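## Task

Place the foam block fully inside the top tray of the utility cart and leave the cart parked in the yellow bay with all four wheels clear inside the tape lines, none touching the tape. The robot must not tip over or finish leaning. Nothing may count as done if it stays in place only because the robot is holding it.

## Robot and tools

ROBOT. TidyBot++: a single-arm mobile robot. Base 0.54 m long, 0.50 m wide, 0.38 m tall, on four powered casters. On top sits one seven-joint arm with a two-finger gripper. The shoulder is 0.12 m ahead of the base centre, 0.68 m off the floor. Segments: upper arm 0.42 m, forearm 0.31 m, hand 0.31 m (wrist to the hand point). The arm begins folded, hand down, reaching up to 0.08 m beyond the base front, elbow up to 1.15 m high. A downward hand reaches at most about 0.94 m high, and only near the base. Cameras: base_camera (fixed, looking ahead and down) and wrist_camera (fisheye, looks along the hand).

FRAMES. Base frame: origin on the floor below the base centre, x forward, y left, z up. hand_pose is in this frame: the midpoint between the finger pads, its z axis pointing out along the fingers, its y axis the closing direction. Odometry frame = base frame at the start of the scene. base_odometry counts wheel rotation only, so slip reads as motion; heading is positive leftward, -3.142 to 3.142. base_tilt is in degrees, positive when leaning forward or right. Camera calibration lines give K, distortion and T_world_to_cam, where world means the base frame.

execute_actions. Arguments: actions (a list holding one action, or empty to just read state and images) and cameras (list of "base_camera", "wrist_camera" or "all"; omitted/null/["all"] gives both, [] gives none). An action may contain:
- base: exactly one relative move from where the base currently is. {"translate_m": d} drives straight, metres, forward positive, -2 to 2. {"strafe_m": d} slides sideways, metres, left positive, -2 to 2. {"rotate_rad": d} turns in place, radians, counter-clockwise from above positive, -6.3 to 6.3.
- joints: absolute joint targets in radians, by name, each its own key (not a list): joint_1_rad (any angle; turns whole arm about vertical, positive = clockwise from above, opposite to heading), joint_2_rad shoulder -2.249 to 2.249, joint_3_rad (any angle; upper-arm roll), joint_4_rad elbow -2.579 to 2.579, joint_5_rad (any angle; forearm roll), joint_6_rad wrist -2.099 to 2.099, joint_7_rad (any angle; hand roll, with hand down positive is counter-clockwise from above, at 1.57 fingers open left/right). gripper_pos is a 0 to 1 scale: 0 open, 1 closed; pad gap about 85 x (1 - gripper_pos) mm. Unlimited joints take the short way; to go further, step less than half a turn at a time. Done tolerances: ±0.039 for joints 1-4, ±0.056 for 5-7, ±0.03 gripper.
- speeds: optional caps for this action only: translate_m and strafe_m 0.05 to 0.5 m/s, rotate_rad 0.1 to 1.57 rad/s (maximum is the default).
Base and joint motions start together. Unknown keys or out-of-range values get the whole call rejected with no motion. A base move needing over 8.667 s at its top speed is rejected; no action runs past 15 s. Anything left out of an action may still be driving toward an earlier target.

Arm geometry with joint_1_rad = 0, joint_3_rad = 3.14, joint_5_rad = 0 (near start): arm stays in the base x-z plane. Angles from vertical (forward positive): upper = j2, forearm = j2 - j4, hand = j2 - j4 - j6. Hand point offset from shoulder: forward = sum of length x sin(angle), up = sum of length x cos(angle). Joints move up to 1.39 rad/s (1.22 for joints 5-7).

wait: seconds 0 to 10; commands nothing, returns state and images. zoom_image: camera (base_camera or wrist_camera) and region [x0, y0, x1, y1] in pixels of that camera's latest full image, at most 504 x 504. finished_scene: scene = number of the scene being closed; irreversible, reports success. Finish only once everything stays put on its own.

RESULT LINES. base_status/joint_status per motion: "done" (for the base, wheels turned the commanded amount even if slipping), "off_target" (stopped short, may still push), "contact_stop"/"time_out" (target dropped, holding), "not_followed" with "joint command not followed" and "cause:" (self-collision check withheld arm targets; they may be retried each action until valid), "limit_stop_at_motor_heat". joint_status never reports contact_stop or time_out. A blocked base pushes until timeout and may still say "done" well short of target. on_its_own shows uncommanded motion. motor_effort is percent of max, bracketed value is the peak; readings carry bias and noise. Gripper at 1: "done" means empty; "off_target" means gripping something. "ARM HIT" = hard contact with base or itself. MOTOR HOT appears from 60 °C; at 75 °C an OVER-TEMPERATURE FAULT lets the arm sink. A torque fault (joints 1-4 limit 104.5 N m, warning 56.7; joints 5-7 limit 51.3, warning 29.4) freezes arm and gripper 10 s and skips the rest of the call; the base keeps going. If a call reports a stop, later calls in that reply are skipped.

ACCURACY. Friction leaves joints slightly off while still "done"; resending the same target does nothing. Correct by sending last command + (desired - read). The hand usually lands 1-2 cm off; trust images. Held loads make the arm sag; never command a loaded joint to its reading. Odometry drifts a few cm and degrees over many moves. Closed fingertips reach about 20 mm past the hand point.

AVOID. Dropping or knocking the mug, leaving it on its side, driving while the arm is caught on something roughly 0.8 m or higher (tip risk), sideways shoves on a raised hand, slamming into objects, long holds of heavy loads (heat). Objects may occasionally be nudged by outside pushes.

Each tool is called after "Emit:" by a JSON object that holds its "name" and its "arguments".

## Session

Emit:
{"name": "execute_actions", "arguments": {"actions": []}}

Scene clock: 0.00 s.
Motor temperatures (°C, as the motors report them): [36 32 27 33 35 36 45]
base_odometry: x=+0.000 y=+0.000 heading=+0.000 (m, m, rad; odometry frame)
base_tilt: forward=+0.2 right=+0.1 (deg)
base_status: not commanded
joint_positions: joint_1_rad=+0.060 joint_2_rad=-0.365 joint_3_rad=+3.188 joint_4_rad=-2.516 joint_5_rad=-0.033 joint_6_rad=-0.881 joint_7_rad=+1.555 gripper_pos=+0.000
joint_status: not commanded
motor_effort: joint_1_rad=-1 joint_2_rad=-1 joint_3_rad=-1 joint_4_rad=+16 joint_5_rad=-1 joint_6_rad=+1 joint_7_rad=-1 (%)
hand_pose: x=+0.2665 y=-0.0043 z=+0.5935 quat_wxyz=(-0.019, +0.996, -0.069, +0.055) (m; base frame)
pictures: base_camera, wrist_camera
camera_calibration (this result's frames):
wrist_camera: T_world_to_cam=[[-0.0954115, -0.994925, -0.0319433, 0.0315629], [-0.982297, 0.0993005, -0.158846, 0.42633], [0.161211, 0.0162222, -0.986787, 0.674471], [0, 0, 0, 1]] pos_world=[0.313062, -0.0218734, 0.734287]
Images, in order (width x height): base_camera 644x364, wrist_camera 644x476.

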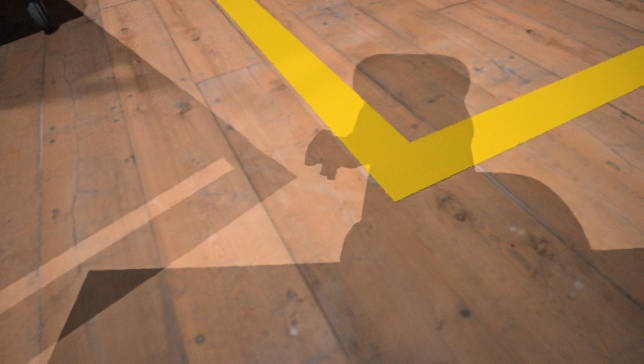

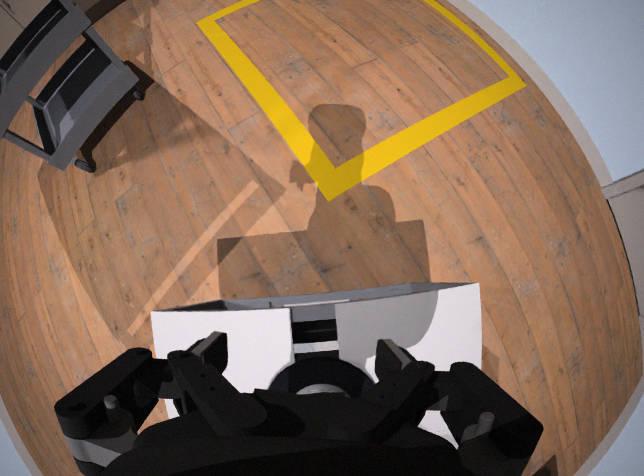

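Look around with the high pose.

Emit:
{"name": "execute_actions", "arguments": {"actions": [{"joints":{"joint_1_rad":-0.3,"joint_2_rad":-0.3,"joint_4_rad":-0.6,"joint_6_rad":-2.0}}], "cameras": ["wrist_camera"]}}

Emit:
{"name": "execute_actions", "arguments": {"actions": [{"joints":{"joint_1_rad":-2.4,"joint_6_rad":-1.8}}], "cameras": ["wrist_camera"]}}

Emit:
{"name": "execute_actions", "arguments": {"actions": [{"joints":{"joint_1_rad":1.9}}], "cameras": ["wrist_camera"]}}

Scene clock: 7.80 s.
Motor temperatures (°C, as the motors report them): [36 32 27 33 35 36 45]
base_odometry: x=+0.000 y=+0.000 heading=+0.000 (m, m, rad; odometry frame)
base_tilt: forward=+0.2 right=+0.2 (deg)
base_status: not commanded
joint_positions: joint_1_rad=-0.272 joint_2_rad=-0.324 joint_3_rad=+3.188 joint_4_rad=-0.620 joint_5_rad=-0.033 joint_6_rad=-1.977 joint_7_rad=+1.555 gripper_pos=+0.000
joint_status: all done
motor_effort: joint_1_rad=+0(1) joint_2_rad=+3(7) joint_3_rad=-1(1) joint_4_rad=+9(20) joint_5_rad=-1(1) joint_6_rad=+6(7) joint_7_rad=-1(1) (%)
hand_pose: x=+0.3088 y=+0.0478 z=+1.1808 quat_wxyz=(-0.069, +0.901, +0.106, +0.416) (m; base frame)
pictures: wrist_camera
camera_calibration (this result's frames):
wrist_camera: T_world_to_cam=[[0.266734, -0.963768, 0.00205291, -0.0472978], [-0.583679, -0.163234, -0.795408, 1.1971], [0.766924, 0.210964, -0.606071, 0.600431], [0, 0, 0, 1]] pos_world=[0.250851, 0.0231537, 1.31618]
Images, in order (width x height): wrist_camera 644x476.

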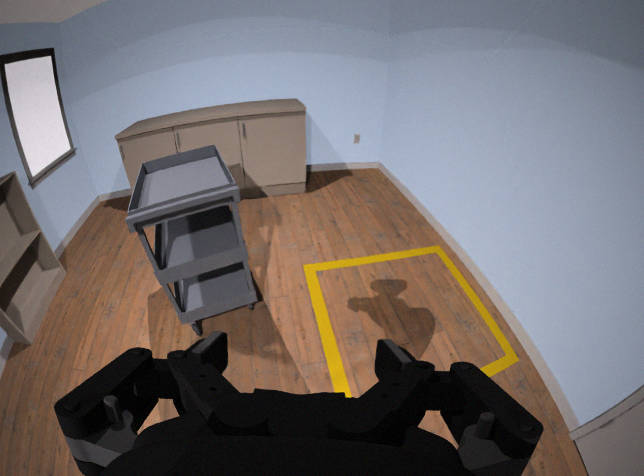

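Scene clock: 11.00 s.
Motor temperatures (°C, as the motors report them): [36 32 27 33 35 36 45]
base_odometry: x=+0.000 y=+0.000 heading=+0.000 (m, m, rad; odometry frame)
base_tilt: forward=+0.2 right=+0.2 (deg)
base_status: not commanded
joint_positions: joint_1_rad=-2.374 joint_2_rad=-0.324 joint_3_rad=+3.188 joint_4_rad=-0.620 joint_5_rad=-0.033 joint_6_rad=-1.824 joint_7_rad=+1.555 gripper_pos=+0.000
joint_status: all done
motor_effort: joint_1_rad=+0(0) joint_2_rad=+2(3) joint_3_rad=-1(0) joint_4_rad=+9(9) joint_5_rad=-1(2) joint_6_rad=+7(7) joint_7_rad=-1(1) (%)
hand_pose: x=-0.0375 y=+0.1595 z=+1.2192 quat_wxyz=(-0.458, +0.343, +0.802, +0.172) (m; base frame)
pictures: wrist_camera
camera_calibration (this result's frames):
wrist_camera: T_world_to_cam=[[0.698411, 0.715689, 0.00322461, -0.10046], [0.344323, -0.332054, -0.87817, 1.20639], [-0.627426, 0.614434, -0.478338, 0.593358], [0, 0, 0, 1]] pos_world=[0.0270613, 0.107907, 1.34357]
Images, in order (width x height): wrist_camera 644x476.

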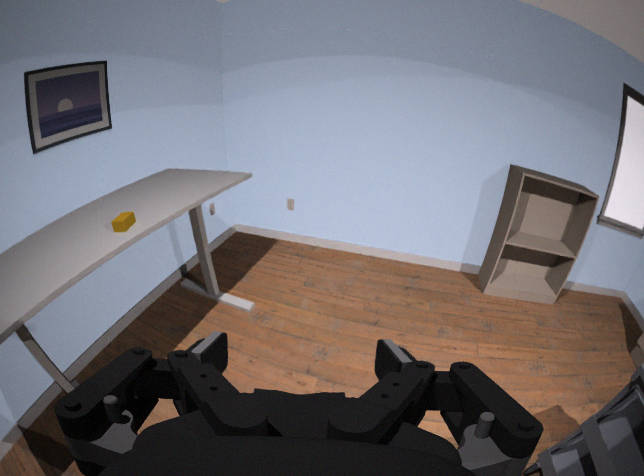

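Scene clock: 14.10 s.
Motor temperatures (°C, as the motors report them): [36 32 27 33 35 36 45]
base_odometry: x=+0.000 y=+0.000 heading=+0.000 (m, m, rad; odometry frame)
base_tilt: forward=+0.2 right=+0.1 (deg)
base_status: not commanded
joint_positions: joint_1_rad=-4.358 joint_2_rad=-0.324 joint_3_rad=+3.188 joint_4_rad=-0.620 joint_5_rad=-0.033 joint_6_rad=-1.824 joint_7_rad=+1.555 gripper_pos=+0.000
joint_status: all done
motor_effort: joint_1_rad=+0(0) joint_2_rad=+3(3) joint_3_rad=-1(0) joint_4_rad=+9(11) joint_5_rad=-2(1) joint_6_rad=+7(6) joint_7_rad=-1(1) (%)
hand_pose: x=+0.0355 y=-0.2074 z=+1.2193 quat_wxyz=(-0.395, -0.483, +0.726, -0.289) (m; base frame)
pictures: wrist_camera
camera_calibration (this result's frames):
wrist_camera: T_world_to_cam=[[-0.935572, 0.353121, 0.00322608, 0.0939815], [0.166168, 0.448277, -0.878314, 1.2278], [-0.311597, -0.82119, -0.478073, 0.555414], [0, 0, 0, 1]] pos_world=[0.0569694, -0.127484, 1.34362]
Images, in order (width x height): wrist_camera 644x476.

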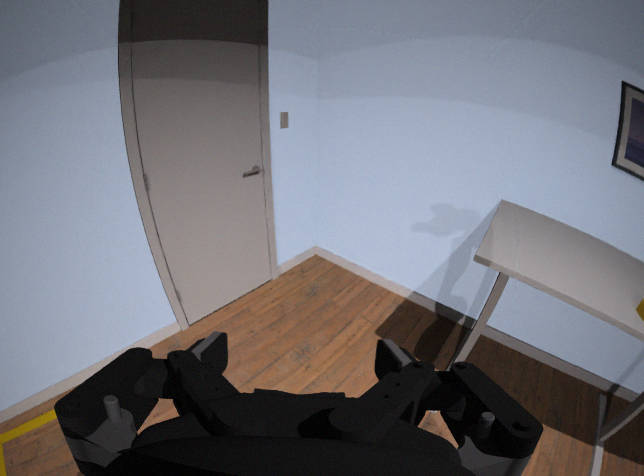

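Emit:
{"name": "execute_actions", "arguments": {"actions": [{"base":{"rotate_rad":0.84},"joints":{"joint_1_rad":-0.03,"joint_2_rad":-0.39,"joint_3_rad":3.12,"joint_4_rad":-2.52,"joint_5_rad":0.03,"joint_6_rad":0.45,"joint_7_rad":1.57}}], "cameras": []}}

Emit:
{"name": "execute_actions", "arguments": {"actions": [{"base":{"strafe_m":-0.24}}], "cameras": []}}

Emit:
{"name": "execute_actions", "arguments": {"actions": [{"base":{"translate_m":0.3}}]}}

Scene clock: 46.30 s.
Motor temperatures (°C, as the motors report them): [36 32 27 33 35 36 45]
base_odometry: x=+0.000 y=+0.000 heading=+0.840 (m, m, rad; odometry frame)
base_tilt: forward=+0.3 right=+0.2 (deg)
base_status: done
joint_positions: joint_1_rad=-6.289 joint_2_rad=-0.365 joint_3_rad=+3.142 joint_4_rad=-2.500 joint_5_rad=+0.010 joint_6_rad=+0.427 joint_7_rad=+1.555 gripper_pos=+0.000
joint_status: all done
motor_effort: joint_1_rad=+0(0) joint_2_rad=-6(13) joint_3_rad=+0(1) joint_4_rad=+20(22) joint_5_rad=-1(3) joint_6_rad=+8(8) joint_7_rad=-1(1) (%)
hand_pose: x=+0.5428 y=+0.0050 z=+0.8640 quat_wxyz=(+0.006, -0.754, -0.001, -0.657) (m; base frame)
pictures: none
No camera images: the call's "cameras" was empty. Leave "cameras" out to get every camera's image.

Scene clock: 48.03 s.
Motor temperatures (°C, as the motors report them): [36 32 27 33 35 36 45]
base_odometry: x=+0.179 y=-0.160 heading=+0.840 (m, m, rad; odometry frame)
base_tilt: forward=+0.3 right=+0.2 (deg)
base_status: done
joint_positions: joint_1_rad=-6.289 joint_2_rad=-0.365 joint_3_rad=+3.137 joint_4_rad=-2.500 joint_5_rad=+0.011 joint_6_rad=+0.427 joint_7_rad=+1.555 gripper_pos=+0.000
joint_status: not commanded
motor_effort: joint_1_rad=+0(1) joint_2_rad=-7(7) joint_3_rad=+0(1) joint_4_rad=+20(21) joint_5_rad=-1(0) joint_6_rad=+8(8) joint_7_rad=+0(0) (%)
hand_pose: x=+0.5428 y=+0.0073 z=+0.8640 quat_wxyz=(+0.006, -0.754, -0.004, -0.657) (m; base frame)
pictures: none
No camera images: the call's "cameras" was empty. Leave "cameras" out to get every camera's image.

Scene clock: 49.93 s.
Motor temperatures (°C, as the motors report them): [36 32 27 33 35 36 45]
base_odometry: x=+0.379 y=+0.063 heading=+0.840 (m, m, rad; odometry frame)
base_tilt: forward=+0.2 right=+0.2 (deg)
base_status: done
joint_positions: joint_1_rad=-6.289 joint_2_rad=-0.374 joint_3_rad=+3.137 joint_4_rad=-2.501 joint_5_rad=+0.011 joint_6_rad=+0.428 joint_7_rad=+1.555 gripper_pos=+0.000
joint_status: not commanded
motor_effort: joint_1_rad=+0(0) joint_2_rad=-7(9) joint_3_rad=-1(0) joint_4_rad=+20(21) joint_5_rad=-1(1) joint_6_rad=+8(8) joint_7_rad=-1(1) (%)
hand_pose: x=+0.5409 y=+0.0072 z=+0.8677 quat_wxyz=(+0.006, -0.751, -0.004, -0.660) (m; base frame)
pictures: base_camera, wrist_camera
camera_calibration (this result's frames):
wrist_camera: T_world_to_cam=[[0.00953819, -0.999221, 0.0383042, -0.0397161], [-0.0778386, -0.0389317, -0.996206, 0.976659], [0.99692, 0.00652045, -0.0781492, -0.339718], [0, 0, 0, 1]] pos_world=[0.415073, 0.000552985, 0.947926]
Images, in order (width x height): base_camera 644x364, wrist_camera 644x476.

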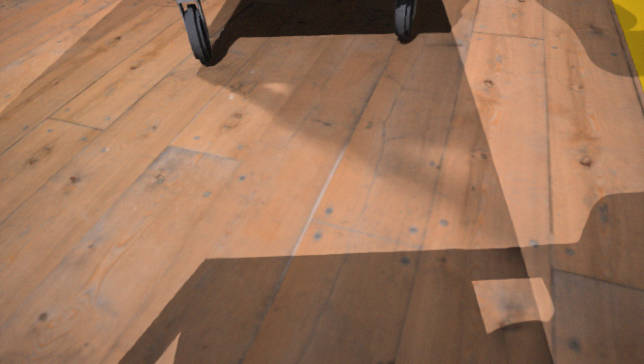

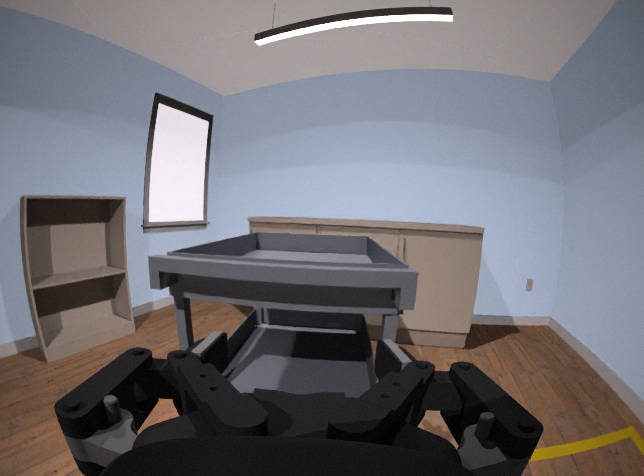

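Emit:
{"name": "execute_actions", "arguments": {"actions": [{"base":{"strafe_m":0.03},"joints":{"joint_7_rad":0.0,"gripper_pos":0.0}}]}}

Scene clock: 73.00 s.
Motor temperatures (°C, as the motors report them): [36 32 27 33 35 36 45]
base_odometry: x=+0.357 y=+0.084 heading=+0.840 (m, m, rad; odometry frame)
base_tilt: forward=+0.3 right=+0.2 (deg)
base_status: done
joint_positions: joint_1_rad=-6.289 joint_2_rad=-0.374 joint_3_rad=+3.134 joint_4_rad=-2.501 joint_5_rad=+0.011 joint_6_rad=+0.428 joint_7_rad=+0.001 gripper_pos=+0.000
joint_status: all done
motor_effort: joint_1_rad=+0(0) joint_2_rad=-7(7) joint_3_rad=-1(1) joint_4_rad=+20(20) joint_5_rad=+0(1) joint_6_rad=+8(8) joint_7_rad=+0(0) (%)
hand_pose: x=+0.5408 y=+0.0090 z=+0.8677 quat_wxyz=(+0.468, -0.539, +0.523, -0.466) (m; base frame)
pictures: base_camera, wrist_camera
camera_calibration (this result's frames):
wrist_camera: T_world_to_cam=[[-0.136372, -0.0576946, -0.988976, 0.923835], [0.0246599, 0.997796, -0.0616095, 0.101042], [0.990351, -0.0327899, -0.134648, -0.286734], [0, 0, 0, 1]] pos_world=[0.407461, -0.0569208, 0.881268]
Images, in order (width x height): base_camera 644x364, wrist_camera 644x476.

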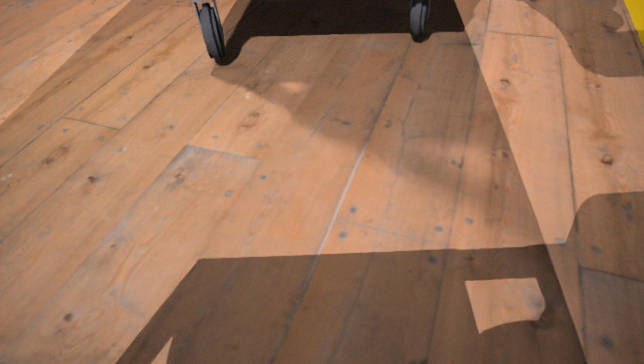

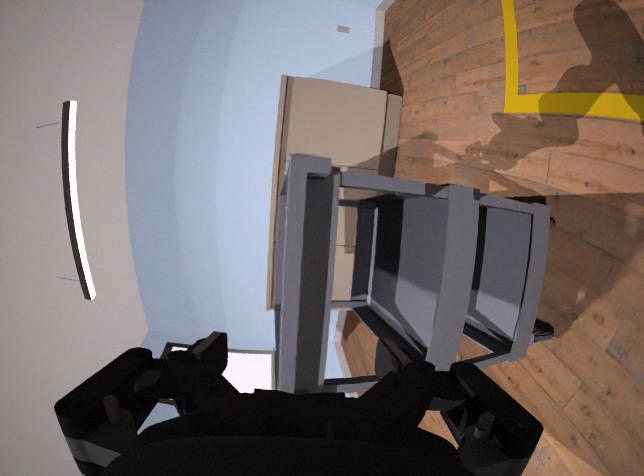

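Emit:
{"name": "execute_actions", "arguments": {"actions": [{"base":{"translate_m":0.12},"speeds":{"translate_m":0.1}}]}}

Scene clock: 80.27 s.
Motor temperatures (°C, as the motors report them): [36 32 27 33 35 36 45]
base_odometry: x=+0.437 y=+0.173 heading=+0.840 (m, m, rad; odometry frame)
base_tilt: forward=+0.2 right=+0.2 (deg)
base_status: done
joint_positions: joint_1_rad=-6.289 joint_2_rad=-0.376 joint_3_rad=+3.134 joint_4_rad=-2.501 joint_5_rad=+0.011 joint_6_rad=+0.428 joint_7_rad=+0.001 gripper_pos=+0.000
joint_status: not commanded
motor_effort: joint_1_rad=+0(0) joint_2_rad=-6(9) joint_3_rad=-1(0) joint_4_rad=+20(20) joint_5_rad=-1(1) joint_6_rad=+8(8) joint_7_rad=-1(1) (%)
hand_pose: x=+0.5403 y=+0.0089 z=+0.8685 quat_wxyz=(+0.468, -0.539, +0.522, -0.466) (m; base frame)
pictures: base_camera, wrist_camera
camera_calibration (this result's frames):
wrist_camera: T_world_to_cam=[[-0.134185, -0.0576799, -0.989276, 0.923657], [0.0247925, 0.997797, -0.0615396, 0.100975], [0.990646, -0.0327843, -0.132459, -0.288186], [0, 0, 0, 1]] pos_world=[0.406928, -0.0569243, 0.881793]
Images, in order (width x height): base_camera 644x364, wrist_camera 644x476.

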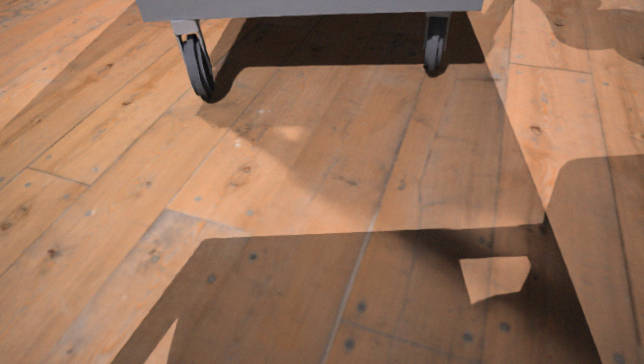

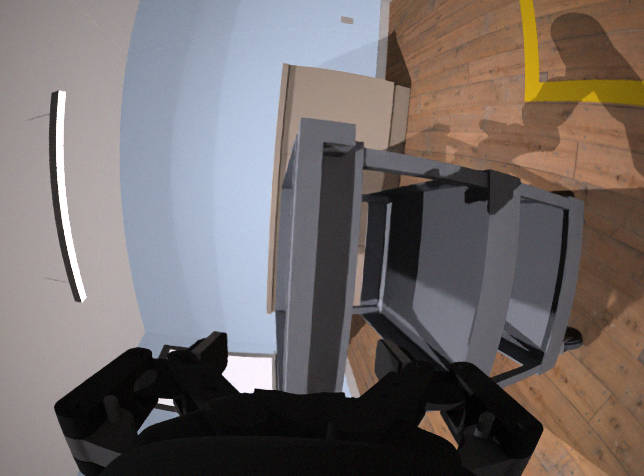

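Emit:
{"name": "execute_actions", "arguments": {"actions": [{"base":{"translate_m":0.06},"speeds":{"translate_m":0.07}}], "cameras": ["wrist_camera"]}}

Scene clock: 86.77 s.
Motor temperatures (°C, as the motors report them): [36 32 27 33 35 36 45]
base_odometry: x=+0.477 y=+0.218 heading=+0.840 (m, m, rad; odometry frame)
base_tilt: forward=+0.2 right=+0.1 (deg)
base_status: done
joint_positions: joint_1_rad=-6.289 joint_2_rad=-0.378 joint_3_rad=+3.134 joint_4_rad=-2.501 joint_5_rad=+0.011 joint_6_rad=+0.428 joint_7_rad=+0.001 gripper_pos=+0.000
joint_status: not commanded
motor_effort: joint_1_rad=+0(1) joint_2_rad=-6(9) joint_3_rad=+0(0) joint_4_rad=+20(22) joint_5_rad=-1(1) joint_6_rad=+8(8) joint_7_rad=-1(1) (%)
hand_pose: x=+0.5400 y=+0.0089 z=+0.8690 quat_wxyz=(+0.469, -0.538, +0.522, -0.467) (m; base frame)
pictures: wrist_camera
camera_calibration (this result's frames):
wrist_camera: T_world_to_cam=[[-0.132908, -0.0576723, -0.989449, 0.923556], [0.0248708, 0.997797, -0.0614997, 0.100938], [0.990816, -0.0327822, -0.131181, -0.289016], [0, 0, 0, 1]] pos_world=[0.4066, -0.0569266, 0.882106]
Images, in order (width x height): wrist_camera 644x476.

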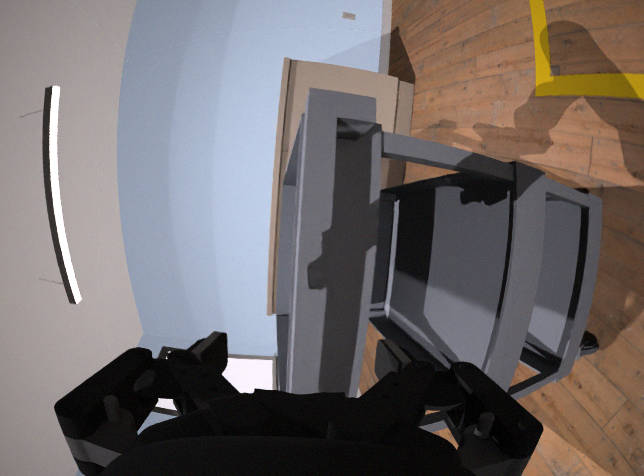

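Emit:
{"name": "zoom_image", "arguments": {"camera": "wrist_camera", "region": [200, 60, 460, 420]}}

Region (200, 60, 460, 420) of wrist_camera's 644x476 image, scaled by 1.400.

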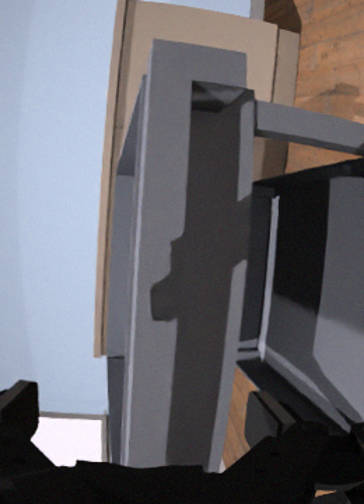

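Emit:
{"name": "execute_actions", "arguments": {"actions": [{"base":{"translate_m":0.04},"speeds":{"translate_m":0.05}}], "cameras": ["wrist_camera"]}}

Scene clock: 96.57 s.
Motor temperatures (°C, as the motors report them): [36 32 27 33 35 36 45]
base_odometry: x=+0.504 y=+0.248 heading=+0.841 (m, m, rad; odometry frame)
base_tilt: forward=+0.3 right=+0.1 (deg)
base_status: done
joint_positions: joint_1_rad=-6.289 joint_2_rad=-0.378 joint_3_rad=+3.134 joint_4_rad=-2.502 joint_5_rad=+0.011 joint_6_rad=+0.428 joint_7_rad=+0.001 gripper_pos=+0.000
joint_status: not commanded
motor_effort: joint_1_rad=+0(0) joint_2_rad=-7(9) joint_3_rad=-1(0) joint_4_rad=+20(22) joint_5_rad=-1(0) joint_6_rad=+8(8) joint_7_rad=+0(0) (%)
hand_pose: x=+0.5399 y=+0.0089 z=+0.8692 quat_wxyz=(+0.469, -0.538, +0.522, -0.467) (m; base frame)
pictures: wrist_camera
camera_calibration (this result's frames):
wrist_camera: T_world_to_cam=[[-0.132337, -0.0576677, -0.989526, 0.923513], [0.0249052, 0.997798, -0.0614806, 0.10092], [0.990892, -0.0327805, -0.130609, -0.28941], [0, 0, 0, 1]] pos_world=[0.406476, -0.0569274, 0.882245]
Images, in order (width x height): wrist_camera 644x476.

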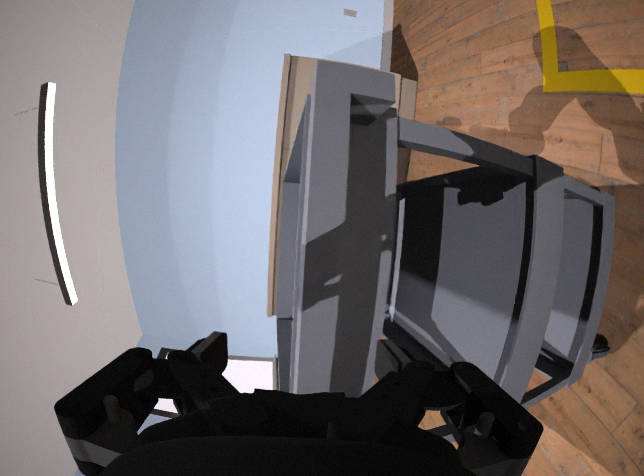

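Emit:
{"name": "execute_actions", "arguments": {"actions": [{"base":{"translate_m":-0.15},"speeds":{"translate_m":0.2}}], "cameras": []}}

Emit:
{"name": "execute_actions", "arguments": {"actions": [{"joints":{"joint_2_rad":0.0,"joint_4_rad":-1.05,"joint_6_rad":-1.2}}]}}

Scene clock: 105.43 s.
Motor temperatures (°C, as the motors report them): [36 32 27 33 35 36 45]
base_odometry: x=+0.403 y=+0.136 heading=+0.841 (m, m, rad; odometry frame)
base_tilt: forward=+0.2 right=+0.2 (deg)
base_status: done
joint_positions: joint_1_rad=-6.289 joint_2_rad=-0.380 joint_3_rad=+3.134 joint_4_rad=-2.502 joint_5_rad=+0.011 joint_6_rad=+0.428 joint_7_rad=+0.001 gripper_pos=+0.000
joint_status: not commanded
motor_effort: joint_1_rad=-1(1) joint_2_rad=-6(9) joint_3_rad=+0(0) joint_4_rad=+20(21) joint_5_rad=-1(1) joint_6_rad=+8(8) joint_7_rad=-1(0) (%)
hand_pose: x=+0.5396 y=+0.0090 z=+0.8695 quat_wxyz=(+0.469, -0.538, +0.522, -0.467) (m; base frame)
pictures: none
No camera images: the call's "cameras" was empty. Leave "cameras" out to get every camera's image.

Scene clock: 108.17 s.
Motor temperatures (°C, as the motors report them): [36 32 27 33 35 36 45]
base_odometry: x=+0.403 y=+0.136 heading=+0.841 (m, m, rad; odometry frame)
base_tilt: forward=+0.2 right=+0.2 (deg)
base_status: not commanded
joint_positions: joint_1_rad=-6.289 joint_2_rad=-0.026 joint_3_rad=+3.134 joint_4_rad=-1.071 joint_5_rad=+0.011 joint_6_rad=-1.177 joint_7_rad=+0.001 gripper_pos=+0.000
joint_status: all done
motor_effort: joint_1_rad=+0(0) joint_2_rad=-19(19) joint_3_rad=-1(0) joint_4_rad=+19(23) joint_5_rad=+0(0) joint_6_rad=+6(8) joint_7_rad=-1(1) (%)
hand_pose: x=+0.6274 y=+0.0054 z=+1.0713 quat_wxyz=(+0.312, -0.638, +0.629, -0.316) (m; base frame)
pictures: base_camera, wrist_camera
camera_calibration (this result's frames):
wrist_camera: T_world_to_cam=[[-0.613186, -0.0559783, -0.787953, 1.22061], [0.00471429, 0.997209, -0.0745132, 0.141344], [0.789924, -0.0494051, -0.611211, 0.29126], [0, 0, 0, 1]] pos_world=[0.517722, -0.0582325, 1.15034]
Images, in order (width x height): base_camera 644x364, wrist_camera 644x476.

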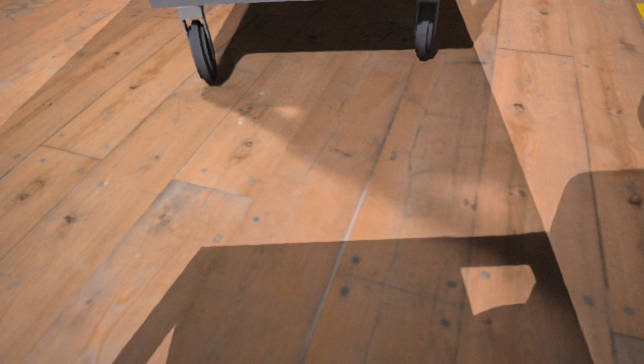

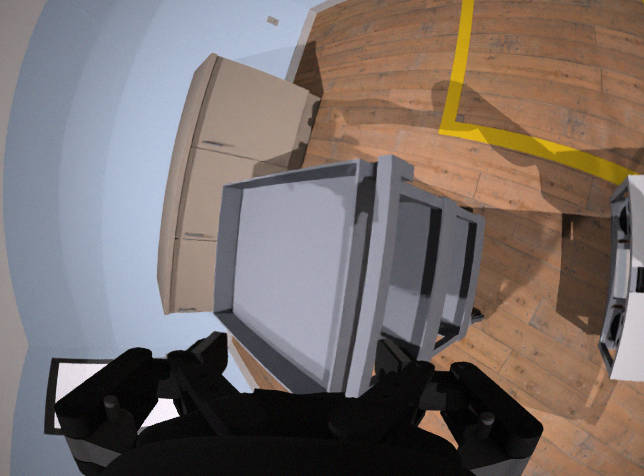

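Emit:
{"name": "execute_actions", "arguments": {"actions": [{"joints":{"joint_2_rad":-0.39,"joint_4_rad":-2.52,"joint_6_rad":0.33}}], "cameras": []}}

Emit:
{"name": "execute_actions", "arguments": {"actions": [{"base":{"translate_m":0.17},"speeds":{"translate_m":0.1}}], "cameras": ["wrist_camera"]}}

Scene clock: 119.10 s.
Motor temperatures (°C, as the motors report them): [36 32 27 33 35 36 45]
base_odometry: x=+0.403 y=+0.136 heading=+0.841 (m, m, rad; odometry frame)
base_tilt: forward=+0.2 right=+0.1 (deg)
base_status: not commanded
joint_positions: joint_1_rad=-6.289 joint_2_rad=-0.367 joint_3_rad=+3.134 joint_4_rad=-2.500 joint_5_rad=+0.011 joint_6_rad=+0.307 joint_7_rad=+0.001 gripper_pos=+0.000
joint_status: all done
motor_effort: joint_1_rad=+0(0) joint_2_rad=-6(21) joint_3_rad=+0(0) joint_4_rad=+20(24) joint_5_rad=-1(1) joint_6_rad=+8(9) joint_7_rad=+0(1) (%)
hand_pose: x=+0.5351 y=+0.0084 z=+0.8280 quat_wxyz=(+0.433, -0.568, +0.551, -0.431) (m; base frame)
pictures: none
No camera images: the call's "cameras" was empty. Leave "cameras" out to get every camera's image.

Scene clock: 121.37 s.
Motor temperatures (°C, as the motors report them): [36 32 27 33 35 36 45]
base_odometry: x=+0.517 y=+0.263 heading=+0.841 (m, m, rad; odometry frame)
base_tilt: forward=+0.3 right=+0.2 (deg)
base_status: done
joint_positions: joint_1_rad=-6.289 joint_2_rad=-0.374 joint_3_rad=+3.134 joint_4_rad=-2.501 joint_5_rad=+0.011 joint_6_rad=+0.307 joint_7_rad=+0.001 gripper_pos=+0.000
joint_status: not commanded
motor_effort: joint_1_rad=+0(1) joint_2_rad=-7(9) joint_3_rad=+0(0) joint_4_rad=+20(21) joint_5_rad=-1(1) joint_6_rad=+8(8) joint_7_rad=-1(1) (%)
hand_pose: x=+0.5337 y=+0.0084 z=+0.8306 quat_wxyz=(+0.435, -0.567, +0.550, -0.433) (m; base frame)
pictures: wrist_camera
camera_calibration (this result's frames):
wrist_camera: T_world_to_cam=[[-0.254713, -0.059806, -0.965165, 0.929592], [0.0182117, 0.997612, -0.0666227, 0.107072], [0.966845, -0.0345469, -0.253016, -0.173842], [0, 0, 0, 1]] pos_world=[0.402908, -0.057227, 0.860359]
Images, in order (width x height): wrist_camera 644x476.

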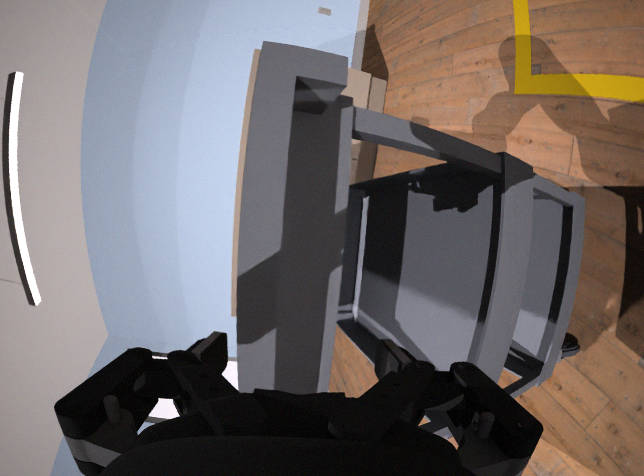

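Emit:
{"name": "execute_actions", "arguments": {"actions": [{"joints":{"joint_6_rad":0.42}}], "cameras": ["wrist_camera"]}}

Scene clock: 125.40 s.
Motor temperatures (°C, as the motors report them): [36 32 27 33 35 36 45]
base_odometry: x=+0.517 y=+0.263 heading=+0.841 (m, m, rad; odometry frame)
base_tilt: forward=+0.3 right=+0.2 (deg)
base_status: not commanded
joint_positions: joint_1_rad=-6.289 joint_2_rad=-0.374 joint_3_rad=+3.134 joint_4_rad=-2.504 joint_5_rad=+0.011 joint_6_rad=+0.407 joint_7_rad=+0.001 gripper_pos=+0.000
joint_status: all done
motor_effort: joint_1_rad=+0(0) joint_2_rad=-6(7) joint_3_rad=-1(0) joint_4_rad=+20(22) joint_5_rad=+0(1) joint_6_rad=+8(9) joint_7_rad=+0(0) (%)
hand_pose: x=+0.5393 y=+0.0089 z=+0.8597 quat_wxyz=(+0.462, -0.545, +0.528, -0.460) (m; base frame)
pictures: wrist_camera
camera_calibration (this result's frames):
wrist_camera: T_world_to_cam=[[-0.159426, -0.0582009, -0.985493, 0.92514], [0.0233107, 0.99776, -0.0626964, 0.102301], [0.986935, -0.032968, -0.157712, -0.264621], [0, 0, 0, 1]] pos_world=[0.406269, -0.0569517, 0.876399]
Images, in order (width x height): wrist_camera 644x476.

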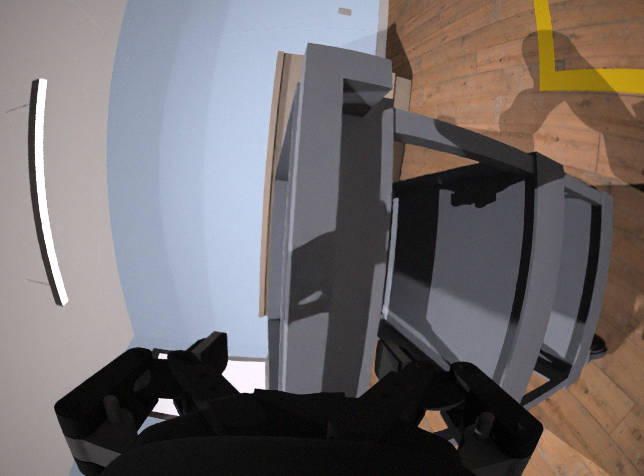

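Emit:
{"name": "execute_actions", "arguments": {"actions": [{"base":{"translate_m":0.05},"speeds":{"translate_m":0.05}}], "cameras": ["wrist_camera"]}}

Scene clock: 130.00 s.
Motor temperatures (°C, as the motors report them): [36 32 27 33 35 36 45]
base_odometry: x=+0.550 y=+0.301 heading=+0.841 (m, m, rad; odometry frame)
base_tilt: forward=+0.3 right=+0.2 (deg)
base_status: done
joint_positions: joint_1_rad=-6.289 joint_2_rad=-0.375 joint_3_rad=+3.134 joint_4_rad=-2.504 joint_5_rad=+0.011 joint_6_rad=+0.407 joint_7_rad=+0.001 gripper_pos=+0.000
joint_status: not commanded
motor_effort: joint_1_rad=-1(0) joint_2_rad=-7(9) joint_3_rad=-1(0) joint_4_rad=+20(21) joint_5_rad=+0(1) joint_6_rad=+8(8) joint_7_rad=-1(0) (%)
hand_pose: x=+0.5391 y=+0.0089 z=+0.8602 quat_wxyz=(+0.462, -0.544, +0.528, -0.460) (m; base frame)
pictures: wrist_camera
camera_calibration (this result's frames):
wrist_camera: T_world_to_cam=[[-0.158309, -0.0581937, -0.985673, 0.925128], [0.0233819, 0.997761, -0.0626627, 0.102269], [0.987113, -0.032967, -0.156593, -0.265401], [0, 0, 0, 1]] pos_world=[0.406045, -0.0569532, 0.876723]
Images, in order (width x height): wrist_camera 644x476.

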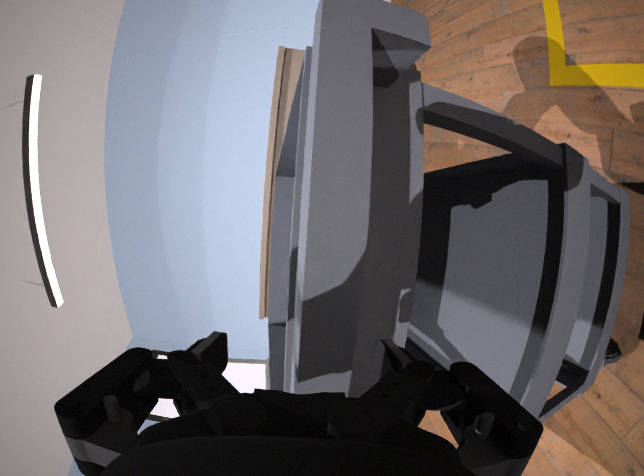

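Emit:
{"name": "execute_actions", "arguments": {"actions": [{"joints":{"joint_6_rad":0.36}}], "cameras": ["wrist_camera"]}}

Emit:
{"name": "execute_actions", "arguments": {"actions": [{"joints":{"gripper_pos":1.0}}], "cameras": ["wrist_camera"]}}

Scene clock: 137.93 s.
Motor temperatures (°C, as the motors report them): [36 32 27 33 35 36 45]
base_odometry: x=+0.550 y=+0.301 heading=+0.841 (m, m, rad; odometry frame)
base_tilt: forward=+0.2 right=+0.2 (deg)
base_status: not commanded
joint_positions: joint_1_rad=-6.289 joint_2_rad=-0.375 joint_3_rad=+3.134 joint_4_rad=-2.504 joint_5_rad=+0.011 joint_6_rad=+0.380 joint_7_rad=+0.001 gripper_pos=+0.000
joint_status: all done
motor_effort: joint_1_rad=-1(1) joint_2_rad=-7(7) joint_3_rad=+0(0) joint_4_rad=+20(21) joint_5_rad=+0(0) joint_6_rad=+8(7) joint_7_rad=-1(0) (%)
hand_pose: x=+0.5377 y=+0.0088 z=+0.8517 quat_wxyz=(+0.454, -0.551, +0.534, -0.453) (m; base frame)
pictures: wrist_camera
camera_calibration (this result's frames):
wrist_camera: T_world_to_cam=[[-0.18552, -0.0586622, -0.980888, 0.927083], [0.0219702, 0.997719, -0.0638241, 0.103649], [0.982395, -0.0333909, -0.183808, -0.239627], [0, 0, 0, 1]] pos_world=[0.405124, -0.0570295, 0.871934]
Images, in order (width x height): wrist_camera 644x476.

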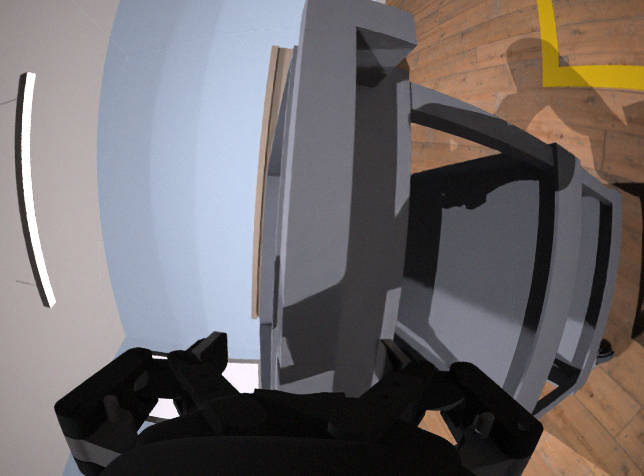

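Scene clock: 139.03 s.
Motor temperatures (°C, as the motors report them): [36 32 27 33 35 36 45]
base_odometry: x=+0.550 y=+0.300 heading=+0.841 (m, m, rad; odometry frame)
base_tilt: forward=+0.3 right=+0.2 (deg)
base_status: not commanded
joint_positions: joint_1_rad=-6.289 joint_2_rad=-0.376 joint_3_rad=+3.134 joint_4_rad=-2.505 joint_5_rad=+0.011 joint_6_rad=+0.378 joint_7_rad=+0.001 gripper_pos=+0.716
joint_status: gripper_pos off_target (ended at +0.716, target +1.000)
motor_effort: joint_1_rad=-1(0) joint_2_rad=-7(7) joint_3_rad=-1(1) joint_4_rad=+20(22) joint_5_rad=-1(0) joint_6_rad=+6(8) joint_7_rad=+0(0) (%)
hand_pose: x=+0.5373 y=+0.0088 z=+0.8509 quat_wxyz=(+0.454, -0.551, +0.535, -0.452) (m; base frame)
pictures: wrist_camera
camera_calibration (this result's frames):
wrist_camera: T_world_to_cam=[[-0.187247, -0.0586938, -0.980558, 0.926909], [0.0218767, 0.997717, -0.0638984, 0.103736], [0.982069, -0.0334161, -0.185535, -0.23771], [0, 0, 0, 1]] pos_world=[0.404739, -0.0570382, 0.871413]
Images, in order (width x height): wrist_camera 644x476.

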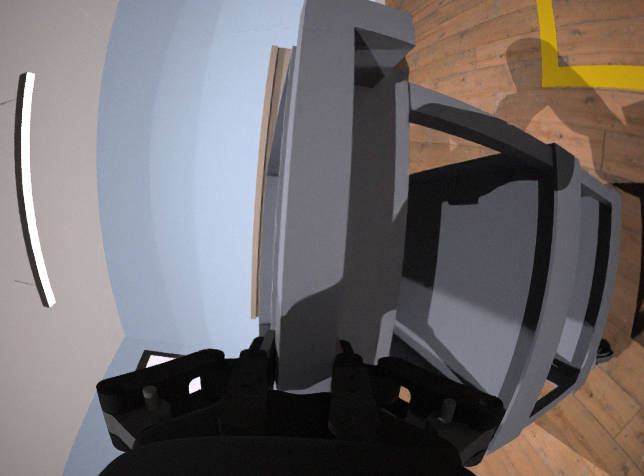

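Emit:
{"name": "execute_actions", "arguments": {"actions": [{"base":{"translate_m":-0.95},"speeds":{"translate_m":0.18}}]}}

Emit:
{"name": "execute_actions", "arguments": {"actions": [{"base":{"strafe_m":0.22},"speeds":{"strafe_m":0.12}}]}}

Scene clock: 195.30 s.
Motor temperatures (°C, as the motors report them): [36 32 27 33 35 36 45]
base_odometry: x=-0.084 y=-0.408 heading=+0.841 (m, m, rad; odometry frame)
base_tilt: forward=+0.2 right=+0.2 (deg)
base_status: done
joint_positions: joint_1_rad=-6.296 joint_2_rad=-0.387 joint_3_rad=+3.134 joint_4_rad=-2.514 joint_5_rad=-0.003 joint_6_rad=+0.378 joint_7_rad=-0.019 gripper_pos=+0.716
joint_status: not commanded
motor_effort: joint_1_rad=-4(5) joint_2_rad=-4(15) joint_3_rad=-6(8) joint_4_rad=+22(24) joint_5_rad=+6(7) joint_6_rad=+5(7) joint_7_rad=+5(5) (%)
hand_pose: x=+0.5334 y=+0.0099 z=+0.8505 quat_wxyz=(+0.462, -0.543, +0.542, -0.445) (m; base frame)
pictures: base_camera, wrist_camera
camera_calibration (this result's frames):
wrist_camera: T_world_to_cam=[[-0.185617, -0.027579, -0.982235, 0.926142], [0.0260087, 0.999118, -0.032968, 0.0740853], [0.982278, -0.031666, -0.184736, -0.234776], [0, 0, 0, 1]] pos_world=[0.400596, -0.0559123, 0.86876]
Images, in order (width x height): base_camera 644x364, wrist_camera 644x476.

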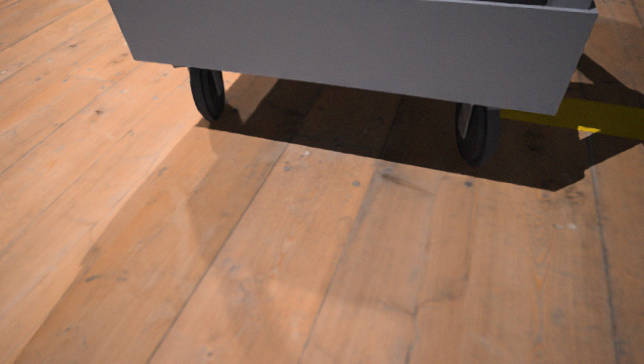

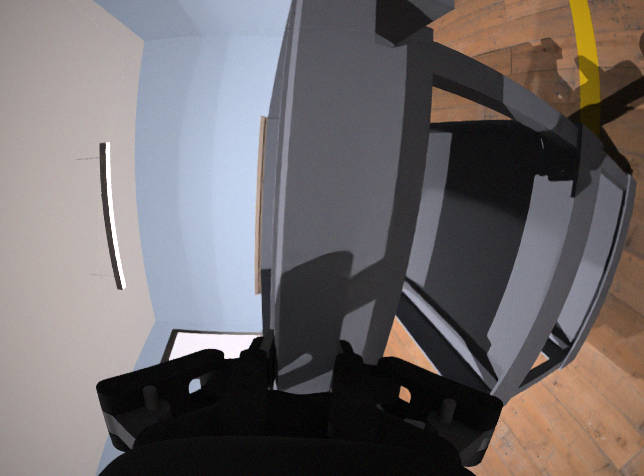

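Scene clock: 197.70 s.
Motor temperatures (°C, as the motors report them): [36 32 27 33 35 36 45]
base_odometry: x=-0.248 y=-0.261 heading=+0.841 (m, m, rad; odometry frame)
base_tilt: forward=+0.2 right=+0.2 (deg)
base_status: done
joint_positions: joint_1_rad=-6.281 joint_2_rad=-0.387 joint_3_rad=+3.169 joint_4_rad=-2.514 joint_5_rad=-0.031 joint_6_rad=+0.378 joint_7_rad=-0.034 gripper_pos=+0.716
joint_status: not commanded
motor_effort: joint_1_rad=-8(11) joint_2_rad=-3(6) joint_3_rad=-10(15) joint_4_rad=+23(24) joint_5_rad=+10(11) joint_6_rad=+3(6) joint_7_rad=+7(9) (%)
hand_pose: x=+0.5335 y=-0.0154 z=+0.8505 quat_wxyz=(+0.461, -0.512, +0.571, -0.446) (m; base frame)
pictures: base_camera, wrist_camera
camera_calibration (this result's frames):
wrist_camera: T_world_to_cam=[[-0.185272, 0.0358986, -0.982031, 0.926041], [0.0913102, 0.995638, 0.0191693, 0.0201609], [0.978436, -0.086118, -0.187742, -0.23189], [0, 0, 0, 1]] pos_world=[0.396618, -0.0732865, 0.86548]
Images, in order (width x height): base_camera 644x364, wrist_camera 644x476.

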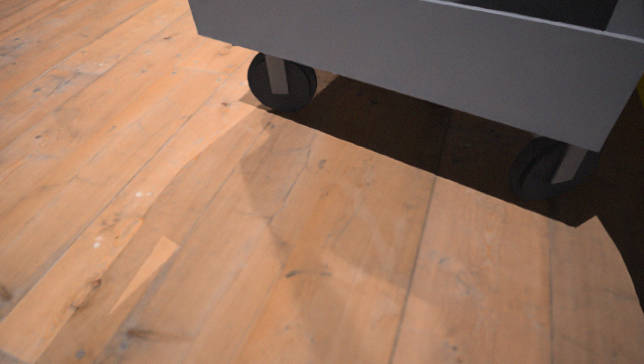

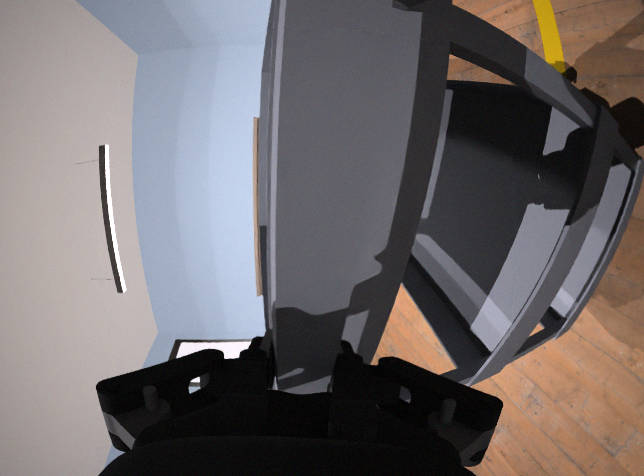

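Emit:
{"name": "execute_actions", "arguments": {"actions": [{"base":{"rotate_rad":-0.45},"speeds":{"rotate_rad":0.25}}]}}

Scene clock: 204.03 s.
Motor temperatures (°C, as the motors report them): [36 32 27 33 35 36 45]
base_odometry: x=-0.248 y=-0.261 heading=+0.391 (m, m, rad; odometry frame)
base_tilt: forward=+0.2 right=+0.2 (deg)
base_status: done
joint_positions: joint_1_rad=-6.323 joint_2_rad=-0.388 joint_3_rad=+3.106 joint_4_rad=-2.514 joint_5_rad=+0.030 joint_6_rad=+0.380 joint_7_rad=-0.015 gripper_pos=+0.716
joint_status: not commanded
motor_effort: joint_1_rad=+2(6) joint_2_rad=-3(4) joint_3_rad=+3(7) joint_4_rad=+21(24) joint_5_rad=-2(10) joint_6_rad=+4(5) joint_7_rad=-2(7) (%)
hand_pose: x=+0.5314 y=+0.0371 z=+0.8508 quat_wxyz=(+0.467, -0.570, +0.512, -0.441) (m; base frame)
pictures: base_camera, wrist_camera
camera_calibration (this result's frames):
wrist_camera: T_world_to_cam=[[-0.178273, -0.0818421, -0.980572, 0.92344], [-0.043974, 0.996202, -0.075152, 0.120207], [0.982998, 0.0297221, -0.181195, -0.23757], [0, 0, 0, 1]] pos_world=[0.403441, -0.0371131, 0.871487]
Images, in order (width x height): base_camera 644x364, wrist_camera 644x476.

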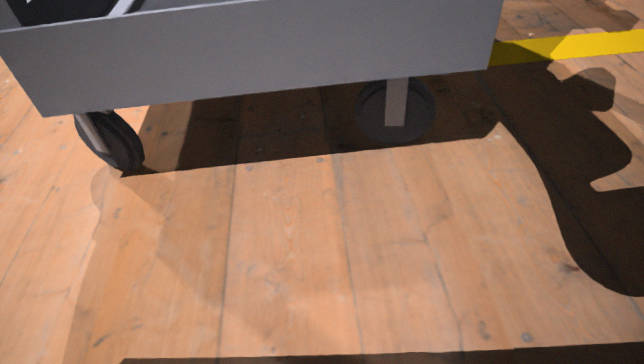

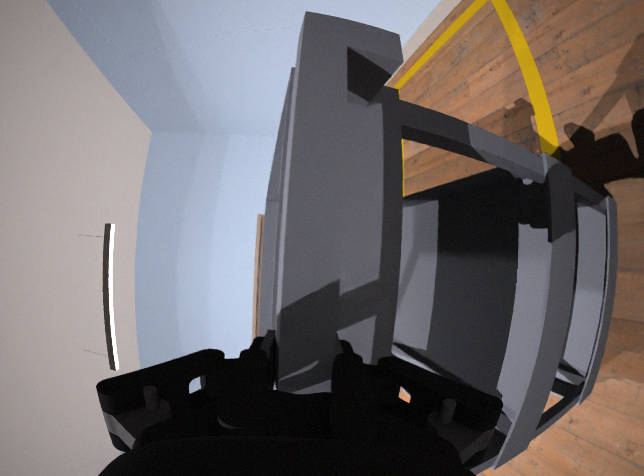

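Emit:
{"name": "execute_actions", "arguments": {"actions": [{"base":{"strafe_m":0.38},"speeds":{"strafe_m":0.12}}]}}

Scene clock: 212.73 s.
Motor temperatures (°C, as the motors report them): [36 32 27 33 35 36 45]
base_odometry: x=-0.392 y=+0.091 heading=+0.390 (m, m, rad; odometry frame)
base_tilt: forward=+0.2 right=+0.1 (deg)
base_status: done
joint_positions: joint_1_rad=-6.298 joint_2_rad=-0.388 joint_3_rad=+3.148 joint_4_rad=-2.515 joint_5_rad=-0.007 joint_6_rad=+0.380 joint_7_rad=-0.018 gripper_pos=+0.716
joint_status: not commanded
motor_effort: joint_1_rad=-5(9) joint_2_rad=-5(7) joint_3_rad=-7(11) joint_4_rad=+22(25) joint_5_rad=+7(8) joint_6_rad=+5(7) joint_7_rad=+5(5) (%)
hand_pose: x=+0.5332 y=+0.0038 z=+0.8506 quat_wxyz=(+0.461, -0.537, +0.547, -0.446) (m; base frame)
pictures: base_camera, wrist_camera
camera_calibration (this result's frames):
wrist_camera: T_world_to_cam=[[-0.185142, -0.0171218, -0.982563, 0.925973], [0.0393055, 0.998919, -0.024813, 0.066159], [0.981925, -0.043214, -0.184268, -0.234933], [0, 0, 0, 1]] pos_world=[0.399522, -0.0603856, 0.868177]
Images, in order (width x height): base_camera 644x364, wrist_camera 644x476.

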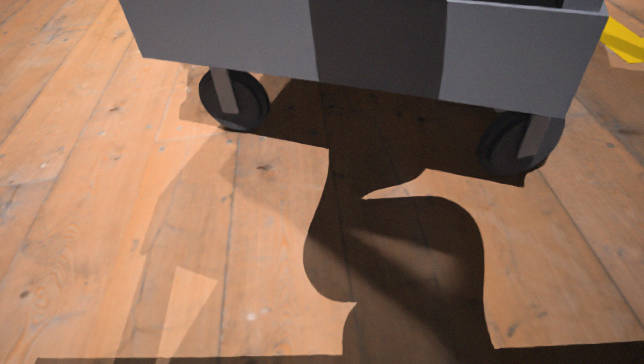

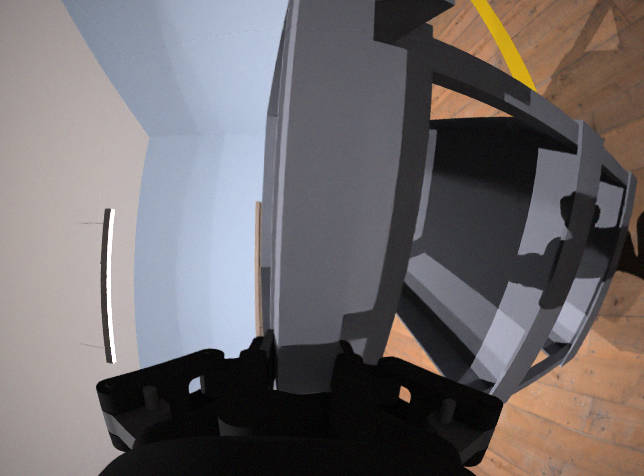

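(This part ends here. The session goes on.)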